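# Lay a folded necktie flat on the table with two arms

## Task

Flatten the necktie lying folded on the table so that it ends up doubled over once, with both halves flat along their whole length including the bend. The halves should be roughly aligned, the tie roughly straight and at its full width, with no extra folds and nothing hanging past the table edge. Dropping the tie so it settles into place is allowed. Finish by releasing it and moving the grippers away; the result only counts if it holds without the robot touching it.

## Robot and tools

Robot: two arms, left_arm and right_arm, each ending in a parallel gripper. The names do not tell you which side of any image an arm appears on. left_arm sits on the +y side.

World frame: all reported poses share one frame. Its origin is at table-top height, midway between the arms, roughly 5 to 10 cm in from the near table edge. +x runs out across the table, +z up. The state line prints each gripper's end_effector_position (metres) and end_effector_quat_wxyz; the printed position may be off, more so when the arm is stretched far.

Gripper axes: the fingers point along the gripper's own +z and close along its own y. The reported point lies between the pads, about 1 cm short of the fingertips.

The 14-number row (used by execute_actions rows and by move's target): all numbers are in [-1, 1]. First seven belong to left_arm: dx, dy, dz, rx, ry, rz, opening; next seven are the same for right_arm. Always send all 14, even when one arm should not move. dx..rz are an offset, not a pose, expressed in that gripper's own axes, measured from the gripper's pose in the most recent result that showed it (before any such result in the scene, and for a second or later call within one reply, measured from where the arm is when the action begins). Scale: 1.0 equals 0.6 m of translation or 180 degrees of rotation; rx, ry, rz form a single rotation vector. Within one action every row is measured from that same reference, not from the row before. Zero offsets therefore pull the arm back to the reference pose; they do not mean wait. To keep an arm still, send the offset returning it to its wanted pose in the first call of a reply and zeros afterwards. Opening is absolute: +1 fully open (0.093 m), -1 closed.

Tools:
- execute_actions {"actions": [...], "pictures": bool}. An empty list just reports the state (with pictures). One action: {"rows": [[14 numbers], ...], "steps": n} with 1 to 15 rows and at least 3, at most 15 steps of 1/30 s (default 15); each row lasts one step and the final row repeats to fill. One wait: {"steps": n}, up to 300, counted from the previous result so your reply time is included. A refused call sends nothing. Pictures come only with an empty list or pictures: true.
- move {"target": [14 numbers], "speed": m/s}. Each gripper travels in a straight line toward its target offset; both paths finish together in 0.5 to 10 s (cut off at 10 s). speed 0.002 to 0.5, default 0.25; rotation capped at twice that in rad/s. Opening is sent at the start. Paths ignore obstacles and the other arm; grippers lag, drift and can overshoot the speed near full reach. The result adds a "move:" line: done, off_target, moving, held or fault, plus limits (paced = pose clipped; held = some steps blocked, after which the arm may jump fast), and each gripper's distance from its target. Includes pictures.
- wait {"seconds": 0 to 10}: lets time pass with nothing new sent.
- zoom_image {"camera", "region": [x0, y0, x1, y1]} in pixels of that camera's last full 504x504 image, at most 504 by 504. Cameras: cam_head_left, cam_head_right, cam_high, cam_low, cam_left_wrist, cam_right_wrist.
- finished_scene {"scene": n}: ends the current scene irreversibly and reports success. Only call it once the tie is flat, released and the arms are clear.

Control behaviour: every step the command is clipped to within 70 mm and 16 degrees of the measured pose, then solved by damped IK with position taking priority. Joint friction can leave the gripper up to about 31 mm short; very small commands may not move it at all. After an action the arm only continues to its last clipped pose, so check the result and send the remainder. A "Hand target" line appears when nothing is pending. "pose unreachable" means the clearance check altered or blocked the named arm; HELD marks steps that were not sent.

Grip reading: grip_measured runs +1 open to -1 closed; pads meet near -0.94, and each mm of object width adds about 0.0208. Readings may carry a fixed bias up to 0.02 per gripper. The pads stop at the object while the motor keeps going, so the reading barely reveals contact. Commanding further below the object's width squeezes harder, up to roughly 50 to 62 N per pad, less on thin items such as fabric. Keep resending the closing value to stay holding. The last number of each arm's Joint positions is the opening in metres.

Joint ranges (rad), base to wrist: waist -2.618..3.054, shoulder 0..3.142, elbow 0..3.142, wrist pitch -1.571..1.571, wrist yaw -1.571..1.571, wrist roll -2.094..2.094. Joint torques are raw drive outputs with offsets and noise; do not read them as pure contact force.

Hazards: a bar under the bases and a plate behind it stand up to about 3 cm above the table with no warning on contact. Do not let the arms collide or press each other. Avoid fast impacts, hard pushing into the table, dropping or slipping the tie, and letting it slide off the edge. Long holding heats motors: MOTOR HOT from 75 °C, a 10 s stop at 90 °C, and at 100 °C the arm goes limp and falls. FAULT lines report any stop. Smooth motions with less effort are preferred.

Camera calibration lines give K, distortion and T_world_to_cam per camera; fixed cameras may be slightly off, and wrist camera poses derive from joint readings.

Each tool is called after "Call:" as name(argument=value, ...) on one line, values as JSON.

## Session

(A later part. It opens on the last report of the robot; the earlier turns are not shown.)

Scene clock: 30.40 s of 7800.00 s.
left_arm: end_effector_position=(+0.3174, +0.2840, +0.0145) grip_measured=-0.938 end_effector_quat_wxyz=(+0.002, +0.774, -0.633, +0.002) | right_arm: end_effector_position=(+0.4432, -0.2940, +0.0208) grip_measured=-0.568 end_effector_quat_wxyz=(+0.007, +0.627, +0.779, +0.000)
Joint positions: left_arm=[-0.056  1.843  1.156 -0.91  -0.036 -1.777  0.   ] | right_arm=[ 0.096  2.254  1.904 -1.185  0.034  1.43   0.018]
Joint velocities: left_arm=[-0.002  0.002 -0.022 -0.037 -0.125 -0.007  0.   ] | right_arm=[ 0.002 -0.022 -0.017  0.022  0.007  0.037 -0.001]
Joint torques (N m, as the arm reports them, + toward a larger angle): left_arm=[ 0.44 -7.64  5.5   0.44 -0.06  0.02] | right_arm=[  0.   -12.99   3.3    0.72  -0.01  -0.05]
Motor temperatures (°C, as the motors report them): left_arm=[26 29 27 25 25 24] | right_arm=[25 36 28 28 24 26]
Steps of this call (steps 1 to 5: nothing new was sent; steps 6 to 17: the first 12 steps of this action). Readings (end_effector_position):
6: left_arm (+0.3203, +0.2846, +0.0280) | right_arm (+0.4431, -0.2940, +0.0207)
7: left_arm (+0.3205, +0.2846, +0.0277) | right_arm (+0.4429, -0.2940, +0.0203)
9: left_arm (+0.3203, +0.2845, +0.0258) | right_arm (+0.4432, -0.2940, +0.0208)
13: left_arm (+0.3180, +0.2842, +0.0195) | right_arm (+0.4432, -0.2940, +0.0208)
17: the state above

Call:
execute_actions(actions=[{"rows": [[-0.005,-0.002,0.006,0,0,0,-0.94, 0,0,0.026,0,0,0,-0.565],[-0.010,-0.003,0.006,0,0,0,-0.94, 0,0,0.026,0,0,0,-0.565],[-0.016,-0.003,0.006,0,0,0,-0.94, 0,0,0.026,0,0,0,-0.565],[-0.022,-0.003,0.006,0,0,0,-0.94, 0,0,0.026,0,0,0,-0.565],[-0.028,-0.003,0.006,0,0,0,-0.94, 0,0,0.026,0,0,0,-0.565],[-0.034,-0.003,0.006,0,0,0,-0.94, 0,0,0.026,0,0,0,-0.565],[-0.040,-0.003,0.006,0,0,0,-0.94, 0,0,0.026,0,0,0,-0.565],[-0.046,-0.003,0.006,0,0,0,-0.94, 0,0,0.026,0,0,0,-0.565],[-0.052,-0.003,0.006,0,0,0,-0.94, 0,0,0.026,0,0,0,-0.565],[-0.058,-0.003,0.006,0,0,0,-0.94, 0,0,0.026,0,0,0,-0.565],[-0.064,-0.003,0.006,0,0,0,-0.94, 0,0,0.026,0,0,0,-0.565],[-0.070,-0.003,0.006,0,0,0,-0.94, 0,0,0.026,0,0,0,-0.565],[-0.075,-0.003,0.006,0,0,0,-0.94, 0,0,0.026,0,0,0,-0.565],[-0.079,-0.003,0.006,0,0,0,-0.94, 0,0,0.026,0,0,0,-0.565],[-0.082,-0.003,0.006,0,0,0,-0.94, 0,0,0.026,0,0,0,-0.565]], "steps": 15}])

Call:
wait(seconds=0.2)

Call:
zoom_image(camera="cam_low", region=[170, 320, 300, 440])

Scene clock: 31.13 s of 7800.00 s.
left_arm: end_effector_position=(+0.3165, +0.3072, +0.0143) grip_measured=-0.938 end_effector_quat_wxyz=(+0.015, +0.779, -0.627, +0.014) | right_arm: end_effector_position=(+0.4430, -0.2940, +0.0206) grip_measured=-0.568 end_effector_quat_wxyz=(+0.008, +0.627, +0.779, +0.001)
Joint positions: left_arm=[ 0.037  1.84   1.156 -0.909 -0.001 -1.699  0.   ] | right_arm=[ 0.096  2.251  1.898 -1.18   0.034  1.43   0.018]
Joint velocities: left_arm=[ 0.374 -0.037 -0.007 -0.022  0.022  0.286 -0.   ] | right_arm=[-0.012  0.002 -0.002 -0.066 -0.066 -0.095  0.   ]
Joint torques (N m, as the arm reports them, + toward a larger angle): left_arm=[ 1.31 -9.24  4.63  0.25 -0.46  0.04] | right_arm=[  0.   -12.85   3.52   0.71  -0.01  -0.06]
Motor temperatures (°C, as the motors report them): left_arm=[26 29 27 25 25 24] | right_arm=[25 37 28 28 24 26]
Off your previous action's commanded pose (left_arm): 0.008 m, 0 deg at its last step (step 3 of this call).
Off your previous action's commanded pose (right_arm): 0.015 m, 0 deg at its last step (step 3 of this call).
Steps of this call (steps 1 to 3: the last 3 steps of your previous action; steps 4 to 10: nothing new was sent; steps 11 to 22: the first 12 steps of this action). Readings (end_effector_position):
11: left_arm (+0.3175, +0.2840, +0.0145) | right_arm (+0.4429, -0.2940, +0.0204)
12: left_arm (+0.3175, +0.2843, +0.0145) | right_arm (+0.4430, -0.2940, +0.0205)
14: left_arm (+0.3174, +0.2860, +0.0144) | right_arm (+0.4430, -0.2940, +0.0206)
18: left_arm (+0.3171, +0.2939, +0.0140) | right_arm (+0.4430, -0.2940, +0.0206)
22: the state above

Scene clock: 31.43 s of 7800.00 s.
left_arm: end_effector_position=(+0.3149, +0.3232, +0.0144) grip_measured=-0.938 end_effector_quat_wxyz=(+0.014, +0.777, -0.629, +0.015) | right_arm: end_effector_position=(+0.4430, -0.2940, +0.0206) grip_measured=-0.568 end_effector_quat_wxyz=(+0.008, +0.627, +0.779, +0.001)
Joint positions: left_arm=[ 0.087  1.837  1.156 -0.909 -0.003 -1.643  0.   ] | right_arm=[ 0.096  2.251  1.898 -1.18   0.034  1.43   0.018]
Joint velocities: left_arm=[ 0.012  0.017 -0.002  0.007 -0.007  0.007 -0.   ] | right_arm=[ 0.007 -0.002 -0.002 -0.051  0.007 -0.022  0.001]
Joint torques (N m, as the arm reports them, + toward a larger angle): left_arm=[ 0.94 -9.21  4.63  0.27 -0.44  0.04] | right_arm=[ -0.01 -12.84   3.51   0.71  -0.02  -0.06]
Motor temperatures (°C, as the motors report them): left_arm=[26 29 27 25 25 24] | right_arm=[25 37 28 28 24 26]
Hand target (left_arm): +0.309, +0.332, +0.010; +0.004, +0.775, -0.632, -0.001
Hand target (right_arm): +0.443, -0.294, +0.006; +0.007, +0.627, +0.779, -0.000
Off the commanded pose (left_arm): 0.012 m, 2 deg.
Off the commanded pose (right_arm): 0.015 m, 0 deg.
Kept back: nothing.
Steps of this call (steps 1 to 3: the last 3 steps of your previous action; steps 4 to 9: nothing new was sent). Readings (end_effector_position):
1: left_arm (+0.3163, +0.3112, +0.0145) | right_arm (+0.4430, -0.2940, +0.0206)
2: left_arm (+0.3159, +0.3147, +0.0144) | right_arm (+0.4430, -0.2940, +0.0206)
4: left_arm (+0.3153, +0.3205, +0.0144) | right_arm (+0.4430, -0.2940, +0.0206)
8: left_arm (+0.3149, +0.3232, +0.0144) | right_arm (+0.4430, -0.2940, +0.0206)
9: the state above
camera_calibration (this result's frames):
cam_left_wrist: T_world_to_cam=[[0.981225, 0.192833, 0.00374266, -0.370898], [0.171233, -0.879916, 0.4432, 0.265528], [0.0887567, -0.434238, -0.896415, 0.203785], [0, 0, 0, 1]] pos_world=[0.30038, 0.393654, 0.0663817]
cam_right_wrist: T_world_to_cam=[[-0.981007, -0.193461, -0.0140847, 0.378217], [-0.182525, 0.896099, 0.404588, 0.375965], [-0.0656504, 0.399474, -0.914391, 0.248016], [0, 0, 0, 1]] pos_world=[0.455938, -0.362808, 0.0799996]

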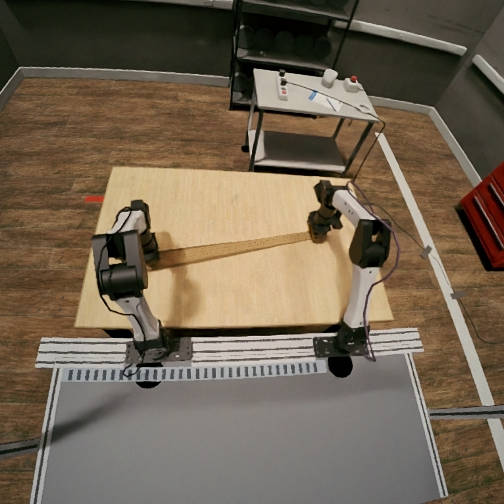

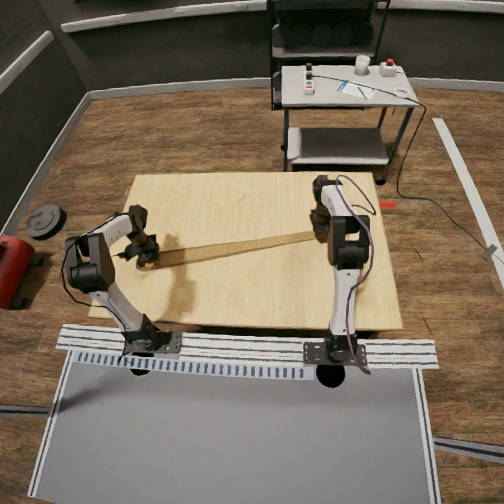

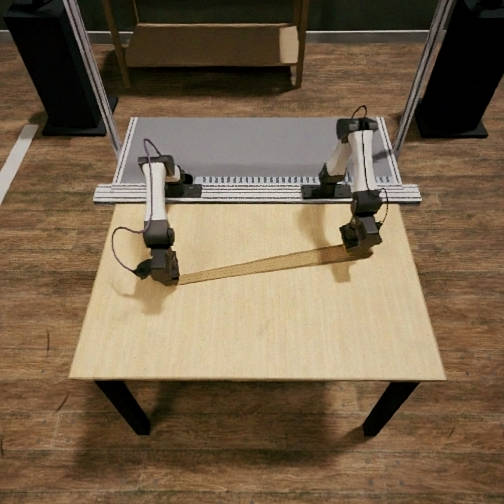

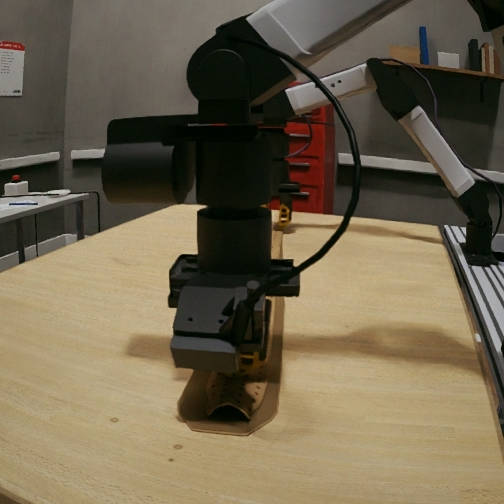

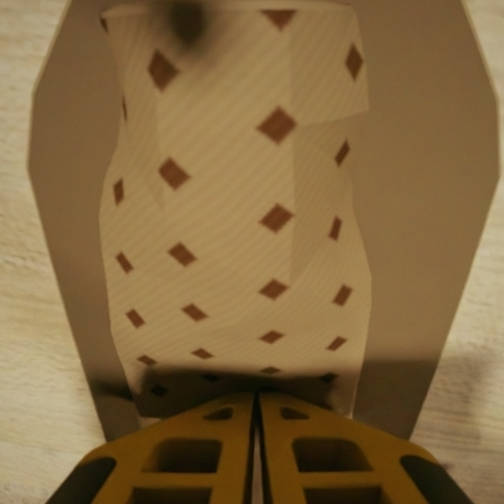

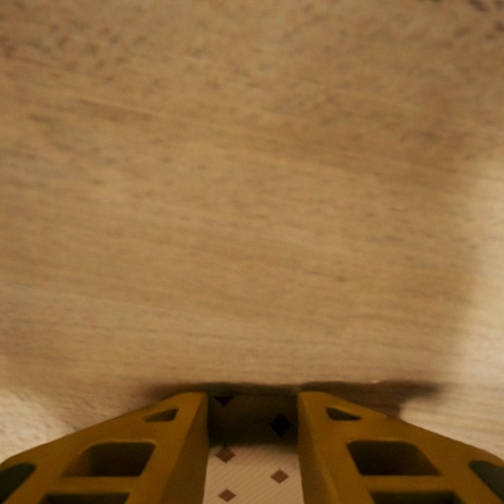

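Region (170, 320, 300, 440) of cam_low's 504x504 image, scaled by 3.877, with more detail than that image has; it fills the top 465 rows of this view, and the rest is white.

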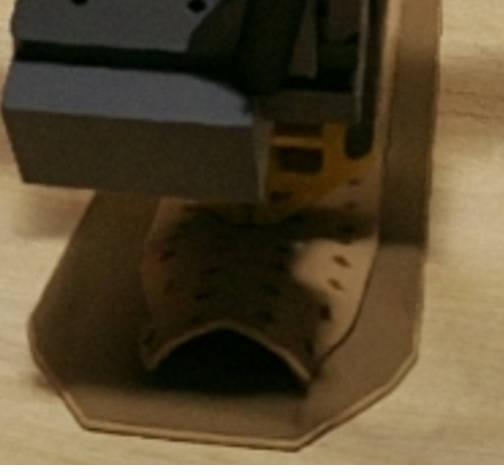

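Call:
execute_actions(actions=[{"rows": [[-0.012,0.003,0.005,0,-0.013,0,-0.94, 0,0,0.026,0,0,0,-0.565],[-0.017,0.004,0.005,0,-0.013,0,-0.94, 0,0,0.026,0,0,0,-0.565],[-0.022,0.005,0.005,0,-0.013,0,-0.94, 0,0,0.026,0,0,0,-0.565],[-0.027,0.006,0.004,0,-0.013,0,-0.94, 0,0,0.026,0,0,0,-0.565],[-0.032,0.007,0.004,0,-0.013,0,-0.94, 0,0,0.026,0,0,0,-0.565],[-0.037,0.008,0.004,0,-0.013,0,-0.94, 0,0,0.026,0,0,0,-0.565],[-0.042,0.008,0.004,0,-0.013,0,-0.94, 0,0,0.026,0,0,0,-0.565],[-0.047,0.008,0.003,0,-0.013,0,-0.94, 0,0,0.026,0,0,0,-0.565],[-0.052,0.008,0.003,0,-0.013,0,-0.94, 0,0,0.026,0,0,0,-0.565],[-0.057,0.008,0.003,0,-0.013,0,-0.94, 0,0,0.026,0,0,0,-0.565],[-0.062,0.008,0.003,0,-0.013,0,-0.94, 0,0,0.026,0,0,0,-0.565],[-0.067,0.008,0.002,0,-0.013,0,-0.94, 0,0,0.026,0,0,0,-0.565],[-0.072,0.008,0.002,0,-0.013,0,-0.94, 0,0,0.026,0,0,0,-0.565],[-0.076,0.008,0.002,0,-0.013,0,-0.94, 0,0,0.026,0,0,0,-0.565],[-0.080,0.008,0.002,0,-0.013,0,-0.94, 0,0,0.026,0,0,0,-0.565]], "steps": 15}])

Call:
wait(seconds=0.2)

Call:
zoom_image(camera="cam_low", region=[170, 320, 300, 440])

Scene clock: 32.20 s of 7800.00 s.
left_arm: end_effector_position=(+0.3096, +0.3457, +0.0143) grip_measured=-0.938 end_effector_quat_wxyz=(+0.014, +0.781, -0.624, +0.016) | right_arm: end_effector_position=(+0.4431, -0.2940, +0.0206) grip_measured=-0.568 end_effector_quat_wxyz=(+0.008, +0.627, +0.779, +0.001)
Joint positions: left_arm=[ 0.161  1.829  1.15  -0.909 -0.003 -1.583  0.   ] | right_arm=[ 0.096  2.251  1.898 -1.179  0.034  1.43   0.018]
Joint velocities: left_arm=[ 0.271 -0.012 -0.007 -0.037 -0.022  0.212  0.   ] | right_arm=[ 0.002 -0.007  0.002  0.007  0.022  0.095  0.   ]
Joint torques (N m, as the arm reports them, + toward a larger angle): left_arm=[ 1.12 -9.13  5.03  0.23 -0.46  0.04] | right_arm=[ -0.01 -13.06   3.12   0.75  -0.02  -0.05]
Motor temperatures (°C, as the motors report them): left_arm=[26 29 27 25 25 24] | right_arm=[25 37 28 28 24 26]
Steps of this call (steps 1 to 11: nothing new was sent; steps 12 to 23: the first 12 steps of this action). Readings (end_effector_position):
12: left_arm (+0.3149, +0.3232, +0.0144) | right_arm (+0.4431, -0.2940, +0.0206)
13: left_arm (+0.3149, +0.3232, +0.0144) | right_arm (+0.4431, -0.2940, +0.0206)
15: left_arm (+0.3149, +0.3237, +0.0144) | right_arm (+0.4431, -0.2940, +0.0206)
19: left_arm (+0.3126, +0.3314, +0.0145) | right_arm (+0.4431, -0.2940, +0.0206)
23: the state above

Scene clock: 32.50 s of 7800.00 s.
left_arm: end_effector_position=(+0.3067, +0.3587, +0.0143) grip_measured=-0.938 end_effector_quat_wxyz=(+0.013, +0.779, -0.627, +0.017) | right_arm: end_effector_position=(+0.4431, -0.2940, +0.0206) grip_measured=-0.568 end_effector_quat_wxyz=(+0.008, +0.627, +0.779, +0.001)
Joint positions: left_arm=[ 0.203  1.827  1.15  -0.909 -0.004 -1.533  0.   ] | right_arm=[ 0.096  2.251  1.898 -1.179  0.034  1.43   0.018]
Joint velocities: left_arm=[ 0.027 -0.012 -0.007 -0.022 -0.037  0.051 -0.   ] | right_arm=[ 0.012  0.002 -0.027  0.037  0.051 -0.022 -0.   ]
Joint torques (N m, as the arm reports them, + toward a larger angle): left_arm=[ 1.17 -8.88  5.2   0.24 -0.49  0.03] | right_arm=[  0.03 -13.04   3.13   0.74  -0.01  -0.05]
Motor temperatures (°C, as the motors report them): left_arm=[26 29 27 25 25 24] | right_arm=[25 37 28 28 24 26]
Hand target (left_arm): +0.300, +0.368, +0.011; +0.003, +0.778, -0.629, -0.002
Hand target (right_arm): +0.443, -0.294, +0.005; +0.007, +0.627, +0.779, +0.000
Off the commanded pose (left_arm): 0.013 m, 2 deg.
Off the commanded pose (right_arm): 0.016 m, 0 deg.
Kept back: nothing.
Steps of this call (steps 1 to 3: the last 3 steps of your previous action; steps 4 to 9: nothing new was sent). Readings (end_effector_position):
1: left_arm (+0.3090, +0.3489, +0.0144) | right_arm (+0.4431, -0.2940, +0.0206)
2: left_arm (+0.3083, +0.3516, +0.0143) | right_arm (+0.4431, -0.2940, +0.0206)
4: left_arm (+0.3073, +0.3562, +0.0143) | right_arm (+0.4431, -0.2940, +0.0206)
8: left_arm (+0.3067, +0.3587, +0.0143) | right_arm (+0.4431, -0.2940, +0.0206)
9: the state above
camera_calibration (this result's frames):
cam_left_wrist: T_world_to_cam=[[0.980048, 0.19861, 0.00770615, -0.371409], [0.174616, -0.878873, 0.44395, 0.296804], [0.0949456, -0.433746, -0.896019, 0.217753], [0, 0, 0, 1]] pos_world=[0.291498, 0.429069, 0.0662068]
cam_right_wrist: T_world_to_cam=[[-0.981003, -0.193451, -0.0144633, 0.378317], [-0.182671, 0.896089, 0.404544, 0.376038], [-0.065299, 0.399501, -0.914404, 0.247873], [0, 0, 0, 1]] pos_world=[0.456007, -0.362803, 0.0800037]

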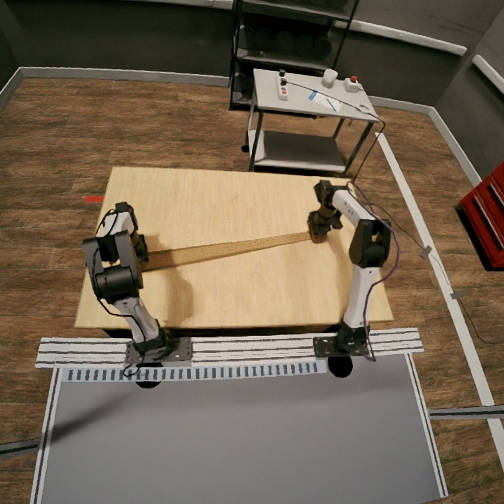

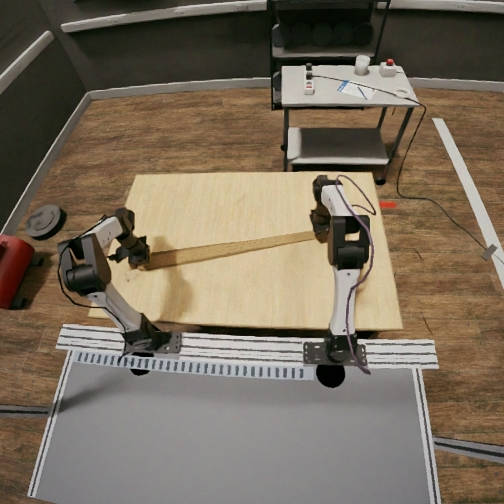

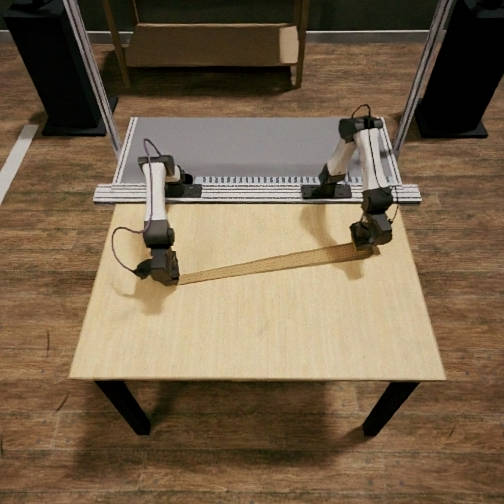

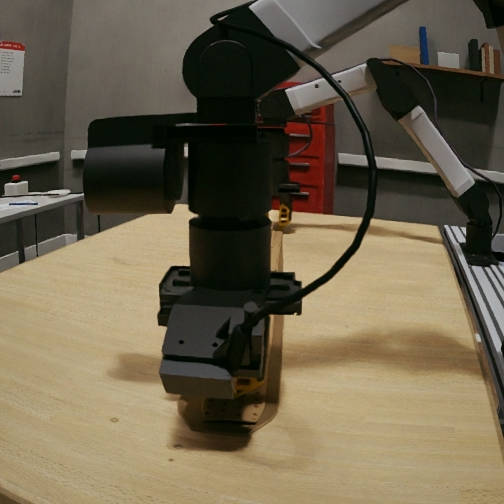

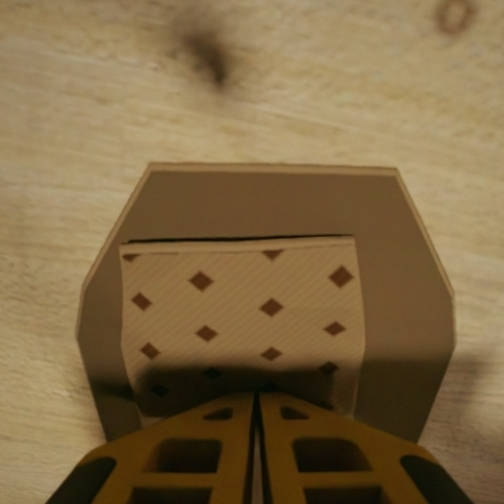

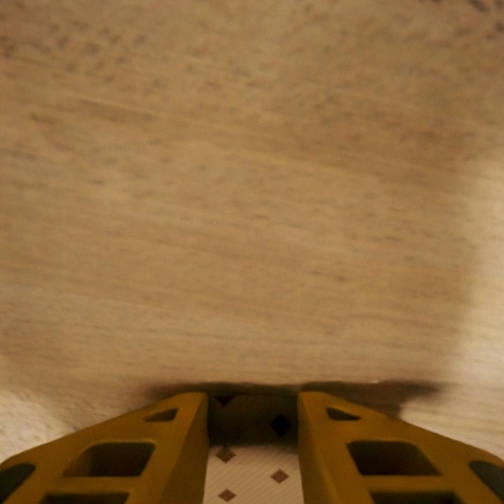

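Region (170, 320, 300, 440) of cam_low's 504x504 image, scaled by 3.877, with more detail than that image has; it fills the top 465 rows of this view, and the rest is white.

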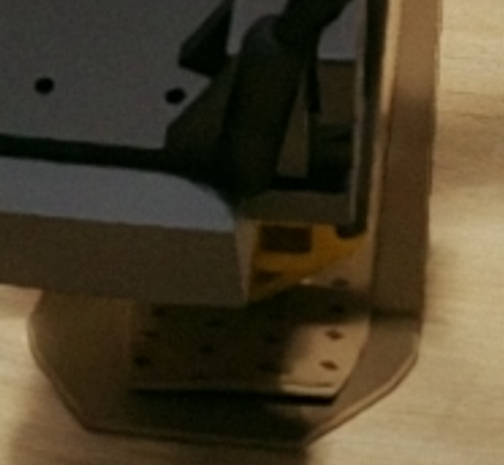

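Call:
execute_actions(actions=[{"rows": [[-0.014,0.006,0.005,0,-0.013,0,-0.92, 0,0,0.026,0,0,0,-0.565],[-0.019,0.007,0.005,0,-0.013,0,-0.89, 0,0,0.026,0,0,0,-0.565],[-0.024,0.008,0.005,0,-0.013,0,-0.86, 0,0,0.026,0,0,0,-0.565],[-0.029,0.009,0.004,0,-0.013,0,-0.83, 0,0,0.026,0,0,0,-0.565],[-0.034,0.010,0.004,0,-0.013,0,-0.80, 0,0,0.026,0,0,0,-0.565],[-0.039,0.010,0.004,0,-0.013,0,-0.77, 0,0,0.026,0,0,0,-0.565],[-0.044,0.010,0.004,0,-0.013,0,-0.74, 0,0,0.026,0,0,0,-0.565],[-0.049,0.010,0.003,0,-0.013,0,-0.71, 0,0,0.026,0,0,0,-0.565],[-0.054,0.010,0.003,0,-0.013,0,-0.68, 0,0,0.026,0,0,0,-0.565],[-0.058,0.010,0.003,0,-0.013,0,-0.65, 0,0,0.026,0,0,0,-0.565],[-0.062,0.010,0.003,0,-0.013,0,-0.62, 0,0,0.026,0,0,0,-0.565],[-0.065,0.010,0.003,0,-0.013,0,-0.60, 0,0,0.026,0,0,0,-0.565],[-0.068,0.010,0.003,0,-0.013,0,-0.58, 0,0,0.026,0,0,0,-0.565],[-0.070,0.010,0.003,0,-0.013,0,-0.57, 0,0,0.026,0,0,0,-0.565],[-0.071,0.010,0.003,0,-0.013,0,-0.56, 0,0,0.026,0,0,0,-0.565]], "steps": 15}])

Call:
wait(seconds=0.2)

Scene clock: 33.20 s of 7800.00 s.
left_arm: end_effector_position=(+0.2994, +0.3800, +0.0139) grip_measured=-0.611 end_effector_quat_wxyz=(+0.013, +0.782, -0.623, +0.019) | right_arm: end_effector_position=(+0.4431, -0.2940, +0.0206) grip_measured=-0.568 end_effector_quat_wxyz=(+0.008, +0.627, +0.779, +0.001)
Joint positions: left_arm=[ 0.277  1.821  1.145 -0.907 -0.001 -1.47   0.016] | right_arm=[ 0.096  2.251  1.898 -1.179  0.034  1.43   0.018]
Joint velocities: left_arm=[ 0.188 -0.007  0.007 -0.037  0.125  0.139  0.02 ] | right_arm=[ 0.007  0.007  0.002 -0.037  0.022  0.022 -0.   ]
Joint torques (N m, as the arm reports them, + toward a larger angle): left_arm=[ 1.5  -8.74  5.6   0.28 -0.68  0.02] | right_arm=[  0.01 -13.06   3.15   0.75  -0.01  -0.05]
Motor temperatures (°C, as the motors report them): left_arm=[26 29 27 25 25 24] | right_arm=[25 37 28 28 24 26]
Steps of this call (steps 1 to 9: nothing new was sent; steps 10 to 21: the first 12 steps of this action). Readings (end_effector_position):
10: left_arm (+0.3067, +0.3587, +0.0143) | right_arm (+0.4431, -0.2940, +0.0206)
11: left_arm (+0.3067, +0.3588, +0.0143) | right_arm (+0.4431, -0.2940, +0.0206)
13: left_arm (+0.3061, +0.3606, +0.0146) | right_arm (+0.4431, -0.2940, +0.0206)
17: left_arm (+0.3024, +0.3707, +0.0144) | right_arm (+0.4431, -0.2940, +0.0206)
21: the state above

Scene clock: 33.50 s of 7800.00 s.
left_arm: end_effector_position=(+0.2986, +0.3826, +0.0138) grip_measured=-0.562 end_effector_quat_wxyz=(+0.017, +0.777, -0.629, +0.026) | right_arm: end_effector_position=(+0.4431, -0.2940, +0.0206) grip_measured=-0.568 end_effector_quat_wxyz=(+0.008, +0.627, +0.779, +0.001)
Joint positions: left_arm=[ 0.295  1.821  1.145 -0.907  0.015 -1.435  0.018] | right_arm=[ 0.096  2.251  1.898 -1.179  0.034  1.43   0.018]
Joint velocities: left_arm=[ 0.007 -0.007  0.012 -0.066  0.007 -0.037 -0.001] | right_arm=[-0.002 -0.002  0.017 -0.11   0.037 -0.007 -0.   ]
Joint torques (N m, as the arm reports them, + toward a larger angle): left_arm=[ 1.86 -8.57  5.81  0.29 -0.67  0.05] | right_arm=[  0.   -13.06   3.13   0.75  -0.01  -0.06]
Motor temperatures (°C, as the motors report them): left_arm=[26 30 27 25 25 24] | right_arm=[25 37 28 28 24 26]
Hand target (left_arm): +0.292, +0.398, +0.010; +0.002, +0.779, -0.626, -0.000
Hand target (right_arm): +0.443, -0.294, +0.005; +0.008, +0.627, +0.779, +0.000
Off the commanded pose (left_arm): 0.018 m, 4 deg.
Off the commanded pose (right_arm): 0.016 m, 0 deg.
Kept back: nothing.
Steps of this call (steps 1 to 3: the last 3 steps of your previous action; steps 4 to 9: nothing new was sent). Readings (end_effector_position):
1: left_arm (+0.2991, +0.3811, +0.0138) | right_arm (+0.4431, -0.2940, +0.0206)
2: left_arm (+0.2988, +0.3818, +0.0138) | right_arm (+0.4431, -0.2940, +0.0206)
4: left_arm (+0.2986, +0.3825, +0.0138) | right_arm (+0.4431, -0.2940, +0.0206)
8: left_arm (+0.2986, +0.3826, +0.0138) | right_arm (+0.4431, -0.2940, +0.0206)
9: the state above
camera_calibration (this result's frames):
cam_left_wrist: T_world_to_cam=[[0.981329, 0.191875, 0.0133482, -0.366083], [0.164174, -0.871766, 0.461596, 0.319559], [0.100205, -0.450786, -0.88699, 0.233234], [0, 0, 0, 1]] pos_world=[0.283413, 0.453961, 0.0642558]
cam_right_wrist: T_world_to_cam=[[-0.981003, -0.193451, -0.0144633, 0.378317], [-0.182671, 0.896089, 0.404544, 0.376038], [-0.065299, 0.399501, -0.914404, 0.247873], [0, 0, 0, 1]] pos_world=[0.456007, -0.362803, 0.0800037]

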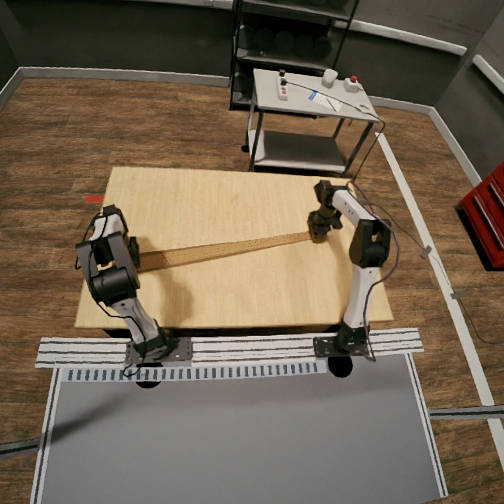

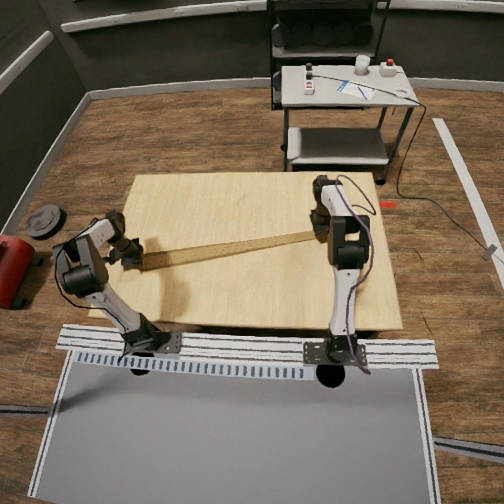

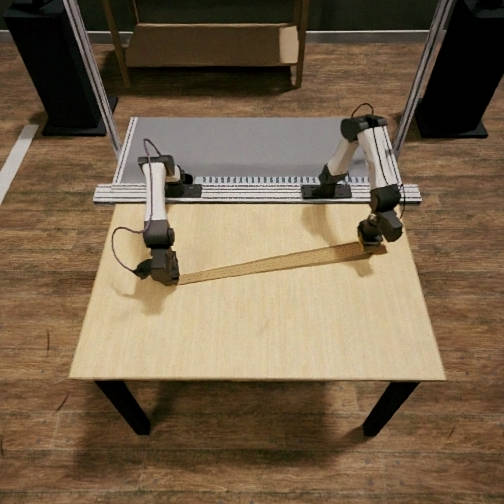

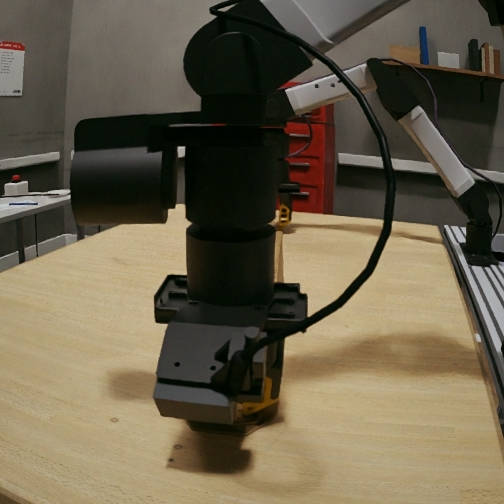

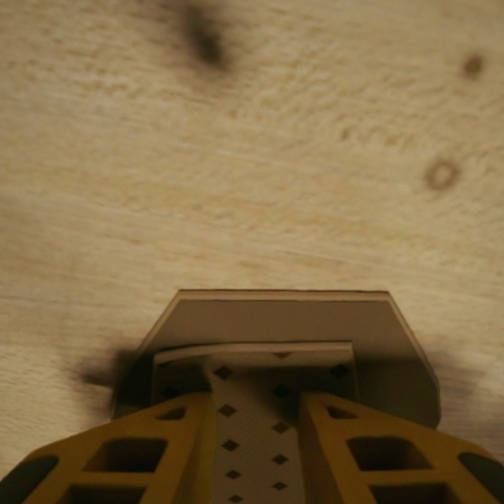

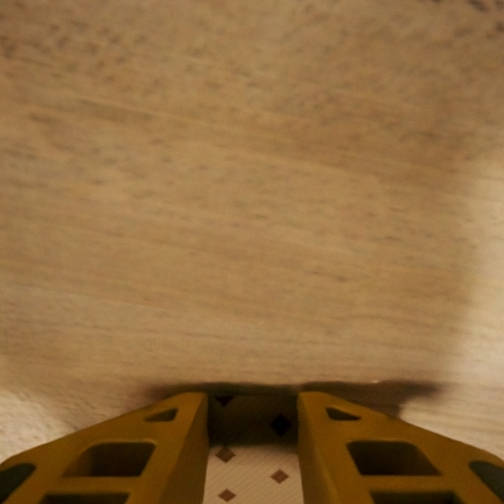

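Call:
execute_actions(actions=[{"rows": [[-0.01,0,0.002,0,-0.008,0,-0.56, 0,0,0.026,0,0,0,-0.565],[-0.005,0,0.0,0,-0.004,0,-0.56, 0,0,0.026,0,0,0,-0.565],[0,0,-0.002,0,0,0,-0.56, 0,0,0.026,0,0,0,-0.565],[0,0,-0.004,0,0,0,-0.56, 0,0,0.026,0,0,0,-0.565],[0,0,-0.007,0,0,0,-0.56, 0,0,0.026,0,0,0,-0.565],[0,0,-0.010,0,0,0,-0.56, 0,0,0.026,0,0,0,-0.565],[0,0,-0.013,0,0,0,-0.56, 0,0,0.026,0,0,0,-0.565],[0,0,-0.016,0,0,0,-0.56, 0,0,0.026,0,0,0,-0.565],[0,0,-0.019,0,0,0,-0.56, 0,0,0.026,0,0,0,-0.565],[0,0,-0.023,0,0,0,-0.56, 0,0,0.026,0,0,0,-0.565],[0,0,-0.027,0,0,0,-0.56, 0,0,0.026,0,0,0,-0.565],[0,0,-0.031,0,0,0,-0.56, 0,0,0.02,0,0,0,-0.565]], "steps": 12}])

Call:
move(target=[0, 0, -0.17, 0, -0.018, 0, 0.5, 0, 0, -0.12, 0, 0, 0, -0.565], speed=0.15)

Call:
zoom_image(camera="cam_low", region=[150, 200, 330, 450])

Call:
zoom_image(camera="cam_high", region=[150, 220, 390, 310])

Scene clock: 34.20 s of 7800.00 s.
left_arm: end_effector_position=(+0.2982, +0.3814, +0.0156) grip_measured=-0.562 end_effector_quat_wxyz=(+0.021, +0.775, -0.631, +0.028) | right_arm: end_effector_position=(+0.4431, -0.2940, +0.0206) grip_measured=-0.568 end_effector_quat_wxyz=(+0.008, +0.627, +0.779, +0.001)
Joint positions: left_arm=[ 0.295  1.819  1.15  -0.919  0.021 -1.43   0.018] | right_arm=[ 0.096  2.251  1.898 -1.179  0.034  1.43   0.018]
Joint velocities: left_arm=[-0.007  0.002  0.042 -0.139 -0.051  0.081  0.   ] | right_arm=[-0.002  0.002  0.002 -0.051 -0.037 -0.066 -0.   ]
Joint torques (N m, as the arm reports them, + toward a larger angle): left_arm=[ 0.29 -9.98  8.49  0.01 -0.06 -0.08] | right_arm=[  0.03 -13.05   3.13   0.75   0.    -0.05]
Motor temperatures (°C, as the motors report them): left_arm=[26 30 27 25 25 24] | right_arm=[25 37 28 28 24 26]
Steps of this call (steps 1 to 12: nothing new was sent; steps 13 to 21: the first 9 steps of this action). Readings (end_effector_position):
13: left_arm (+0.2987, +0.3821, +0.0138) | right_arm (+0.4431, -0.2940, +0.0206)
14: left_arm (+0.2987, +0.3819, +0.0138) | right_arm (+0.4431, -0.2940, +0.0206)
16: left_arm (+0.2989, +0.3817, +0.0144) | right_arm (+0.4431, -0.2940, +0.0206)
20: left_arm (+0.2986, +0.3815, +0.0152) | right_arm (+0.4431, -0.2940, +0.0206)
21: the state above

Scene clock: 36.07 s of 7800.00 s.
left_arm: end_effector_position=(+0.2943, +0.3943, +0.1198) grip_measured=+0.498 end_effector_quat_wxyz=(+0.011, +0.778, -0.628, +0.004) | right_arm: end_effector_position=(+0.4431, -0.2956, +0.0864) grip_measured=-0.568 end_effector_quat_wxyz=(+0.008, +0.627, +0.779, +0.001)
Joint positions: left_arm=[ 0.295  1.744  1.487 -1.337 -0.029 -1.44   0.069] | right_arm=[ 0.096  2.248  2.155 -1.44   0.034  1.43   0.018]
Joint velocities: left_arm=[-0.002  0.002  0.017 -0.037 -0.051  0.11   0.001] | right_arm=[ 0.012  0.017 -0.007  0.007  0.051 -0.037 -0.001]
Joint torques (N m, as the arm reports them, + toward a larger angle): left_arm=[-0.93 -8.99  8.7   0.   -0.13 -0.12] | right_arm=[  0.39 -14.4    7.51   0.16  -0.01  -0.02]
Motor temperatures (°C, as the motors report them): left_arm=[26 30 27 25 25 24] | right_arm=[25 38 28 28 24 26]
Hand target (left_arm): +0.295, +0.390, +0.126; +0.006, +0.775, -0.631, +0.004
Hand target (right_arm): +0.442, -0.294, +0.093; +0.008, +0.627, +0.779, +0.001
Off your previous action's commanded pose (left_arm): 0.014 m, 1 deg at its last step (step 3 of this call).
Off your previous action's commanded pose (right_arm): 0.012 m, 0 deg at its last step (step 3 of this call).
Off the commanded pose (left_arm): 0.009 m, 1 deg.
Off the commanded pose (right_arm): 0.007 m, 0 deg.
Kept back: nothing.
move: done
camera_calibration (this result's frames):
cam_left_wrist: T_world_to_cam=[[0.98058, 0.19606, -0.00476602, -0.36481], [0.179554, -0.887721, 0.423924, 0.287814], [0.0788834, -0.416547, -0.905685, 0.327974], [0, 0, 0, 1]] pos_world=[0.280176, 0.46364, 0.173291]
cam_right_wrist: T_world_to_cam=[[-0.981007, -0.193461, -0.0140847, 0.378948], [-0.182525, 0.896099, 0.404588, 0.350766], [-0.0656504, 0.399474, -0.914391, 0.308896], [0, 0, 0, 1]] pos_world=[0.456053, -0.364406, 0.145873]

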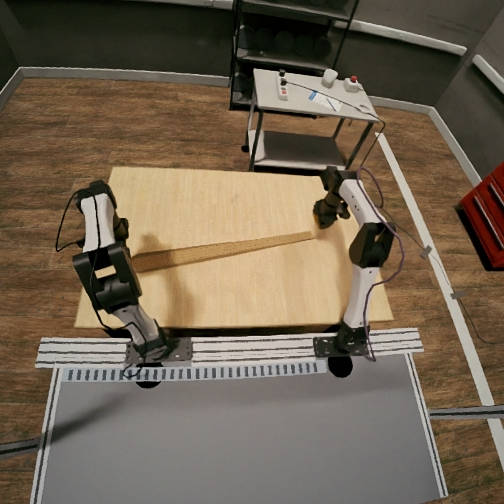

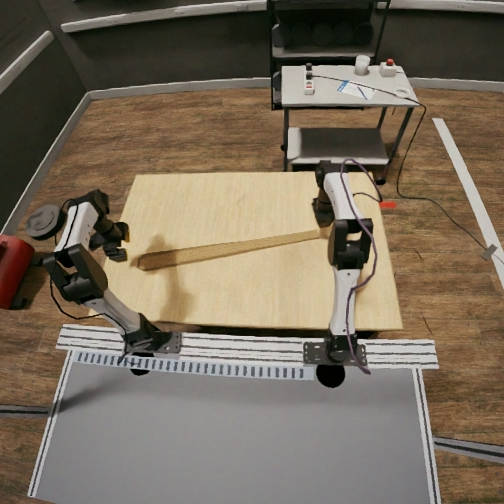

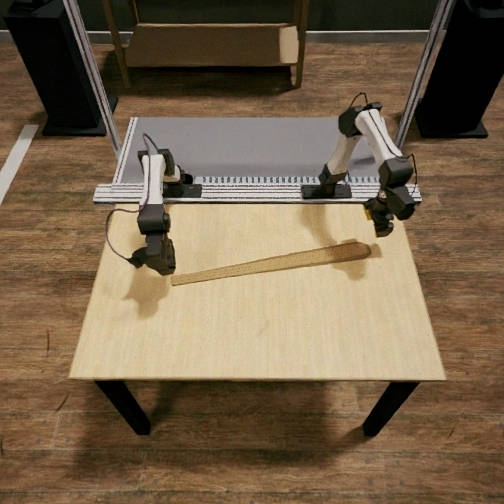

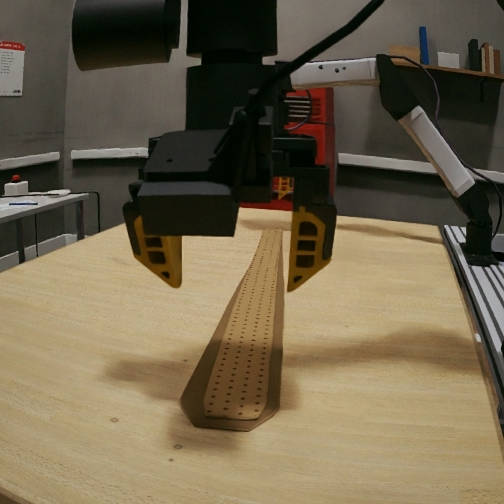

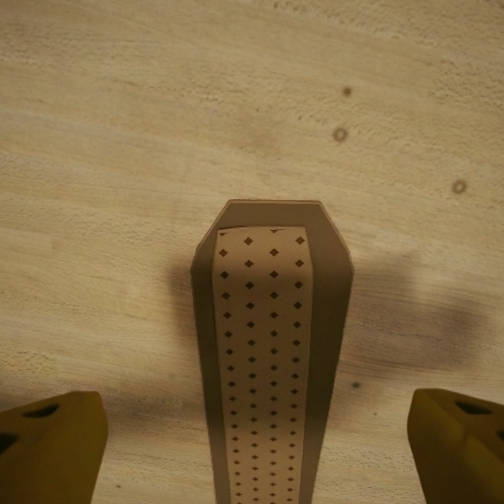

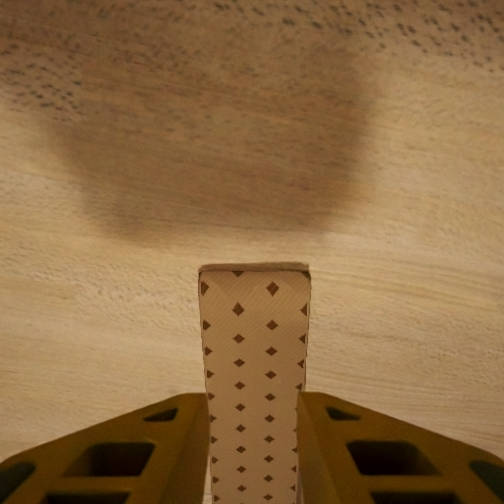

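Region (150, 200, 330, 450) of cam_low's 504x504 image, scaled by 2.016, with more detail than that image has; it fills the left 363 columns of this view, and the rest is white.

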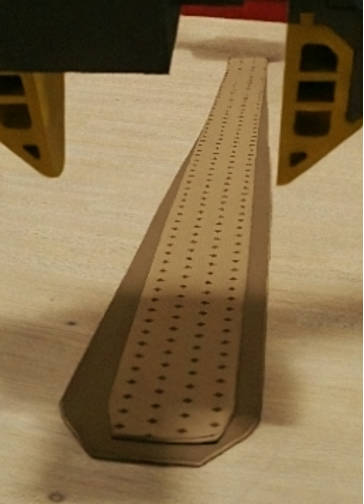

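Region (150, 220, 390, 310) of cam_high's 504x504 image, scaled by 2.100, with more detail than that image has; it fills the top 189 rows of this view, and the rest is white.

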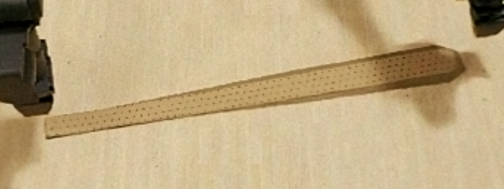

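Call:
zoom_image(camera="cam_low", region=[240, 215, 300, 265])

Call:
zoom_image(camera="cam_high", region=[160, 260, 220, 295])

Call:
zoom_image(camera="cam_head_left", region=[270, 220, 325, 255])

Call:
zoom_image(camera="cam_low", region=[175, 370, 290, 440])

Call:
zoom_image(camera="cam_right_wrist", region=[180, 245, 330, 400])

Region (240, 215, 300, 265) of cam_low's 504x504 image, scaled by 8.400, with more detail than that image has.

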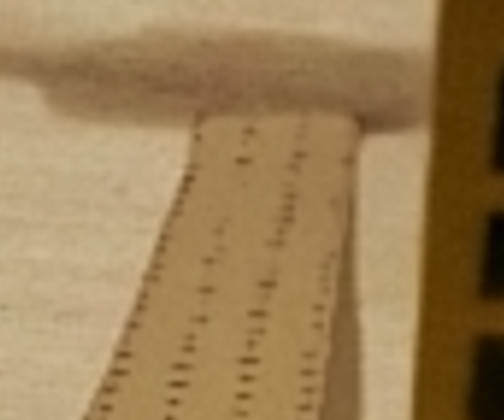

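Region (160, 260, 220, 295) of cam_high's 504x504 image, scaled by 8.400, with more detail than that image has; it fills the top 294 rows of this view, and the rest is white.

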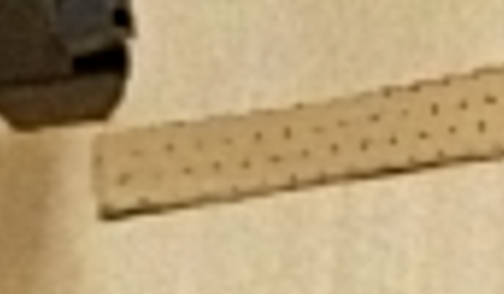

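Region (270, 220, 325, 255) of cam_head_left's 504x504 image, scaled by 9.164, with more detail than that image has; it fills the top 321 rows of this view, and the rest is white.

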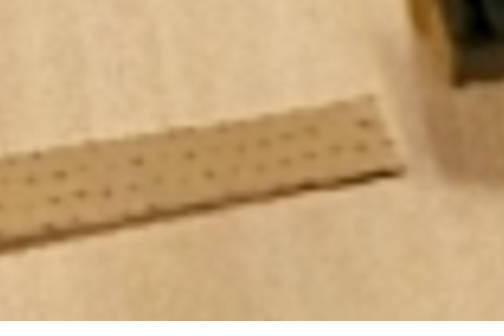

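Region (175, 370, 290, 440) of cam_low's 504x504 image, scaled by 4.383, with more detail than that image has; it fills the top 307 rows of this view, and the rest is white.

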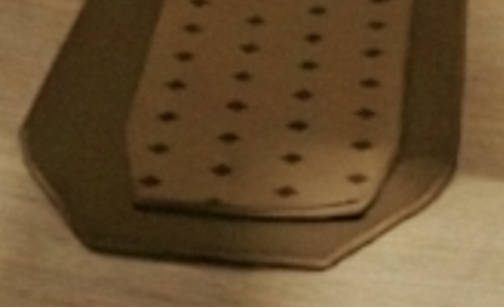

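Region (180, 245, 330, 400) of cam_right_wrist's 504x504 image, scaled by 3.252, with more detail than that image has; it fills the left 488 columns of this view, and the rest is white.

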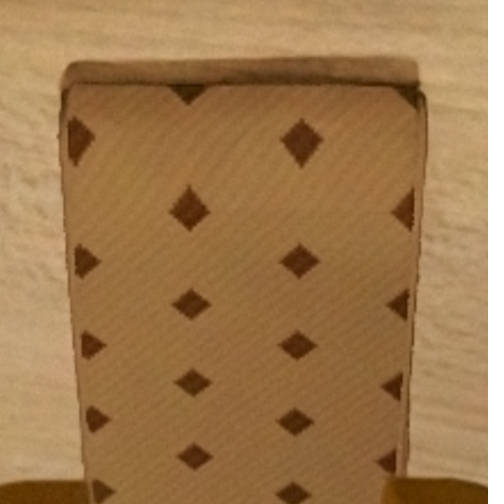

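Call:
move(target=[0.0046, -0.0049, 0.1663, 0.0039, -0.0064, 0.004, -0.40, 0.3177, 0.0048, 0.0822, 0.0037, 0.0036, 0.0056, -0.65], speed=0.2)

Scene clock: 39.37 s of 7800.00 s.
left_arm: end_effector_position=(+0.2954, +0.3921, +0.0258) grip_measured=-0.398 end_effector_quat_wxyz=(+0.001, +0.779, -0.627, +0.003) | right_arm: end_effector_position=(+0.4037, -0.1119, +0.0349) grip_measured=-0.647 end_effector_quat_wxyz=(-0.003, +0.630, +0.776, -0.008)
Joint positions: left_arm=[ 0.295  1.799  1.17  -0.95  -0.041 -1.44   0.026] | right_arm=[ 0.512  2.349  2.101 -1.327  0.033  1.855  0.014]
Joint velocities: left_arm=[-0.012 -0.002 -0.002 -0.022  0.037  0.081 -0.   ] | right_arm=[-0.012  0.007 -0.012  0.022  0.095  0.037  0.001]
Joint torques (N m, as the arm reports them, + toward a larger angle): left_arm=[-0.74 -7.69  5.85  0.37 -0.14 -0.07] | right_arm=[  0.16 -14.32   7.55   0.28  -0.06   0.01]
Motor temperatures (°C, as the motors report them): left_arm=[26 30 27 25 25 24] | right_arm=[25 39 29 28 24 26]
Hand target (left_arm): +0.297, +0.388, +0.020; -0.000, +0.775, -0.632, +0.000
Hand target (right_arm): +0.409, -0.108, +0.038; -0.000, +0.634, +0.773, +0.003
Off the commanded pose (left_arm): 0.006 m, 1 deg.
Off the commanded pose (right_arm): 0.003 m, 1 deg.
Kept back: nothing.
move: done
camera_calibration (this result's frames):
cam_left_wrist: T_world_to_cam=[[0.980339, 0.197083, 0.00970514, -0.3666], [0.175755, -0.89449, 0.411094, 0.329597], [0.0897008, -0.401306, -0.911541, 0.232868], [0, 0, 0, 1]] pos_world=[0.280576, 0.460523, 0.0803315]
cam_right_wrist: T_world_to_cam=[[-0.982654, -0.184976, 0.0132123, 0.375777], [-0.163445, 0.897528, 0.409548, 0.192027], [-0.0876149, 0.400285, -0.912193, 0.19464], [0, 0, 0, 1]] pos_world=[0.417698, -0.180751, 0.0939396]

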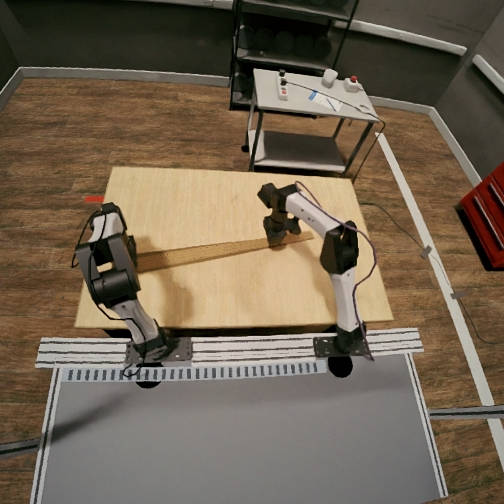

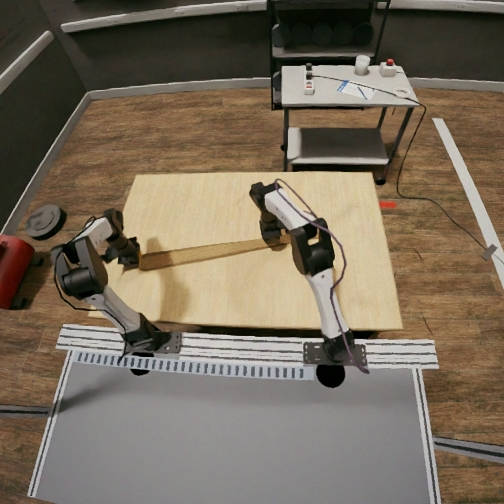

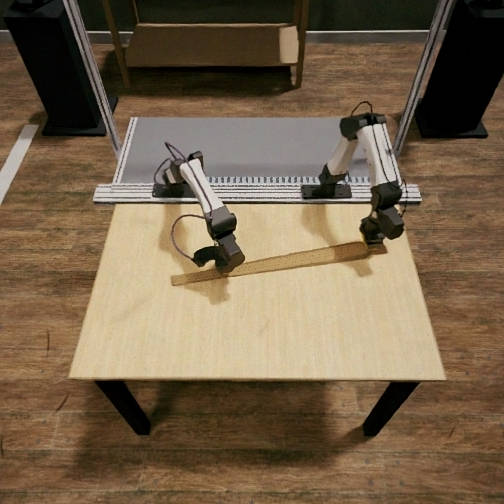

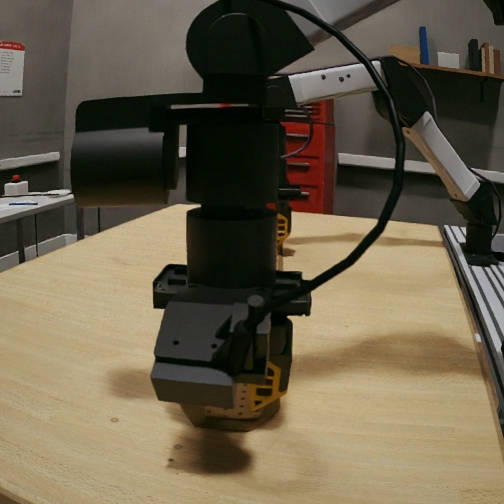

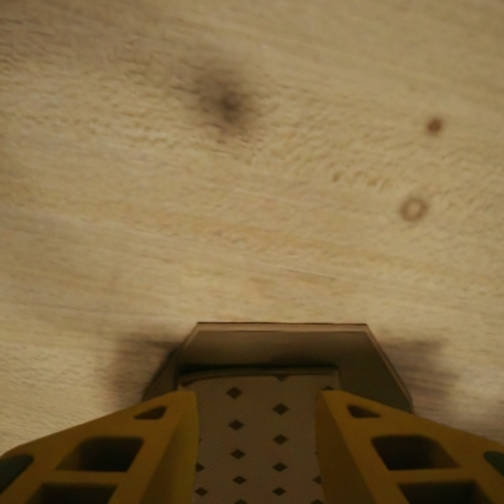

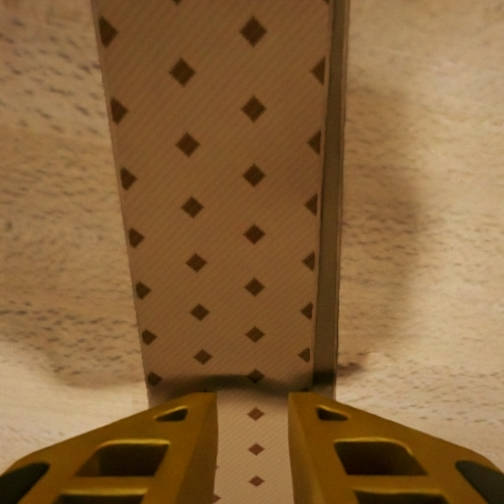

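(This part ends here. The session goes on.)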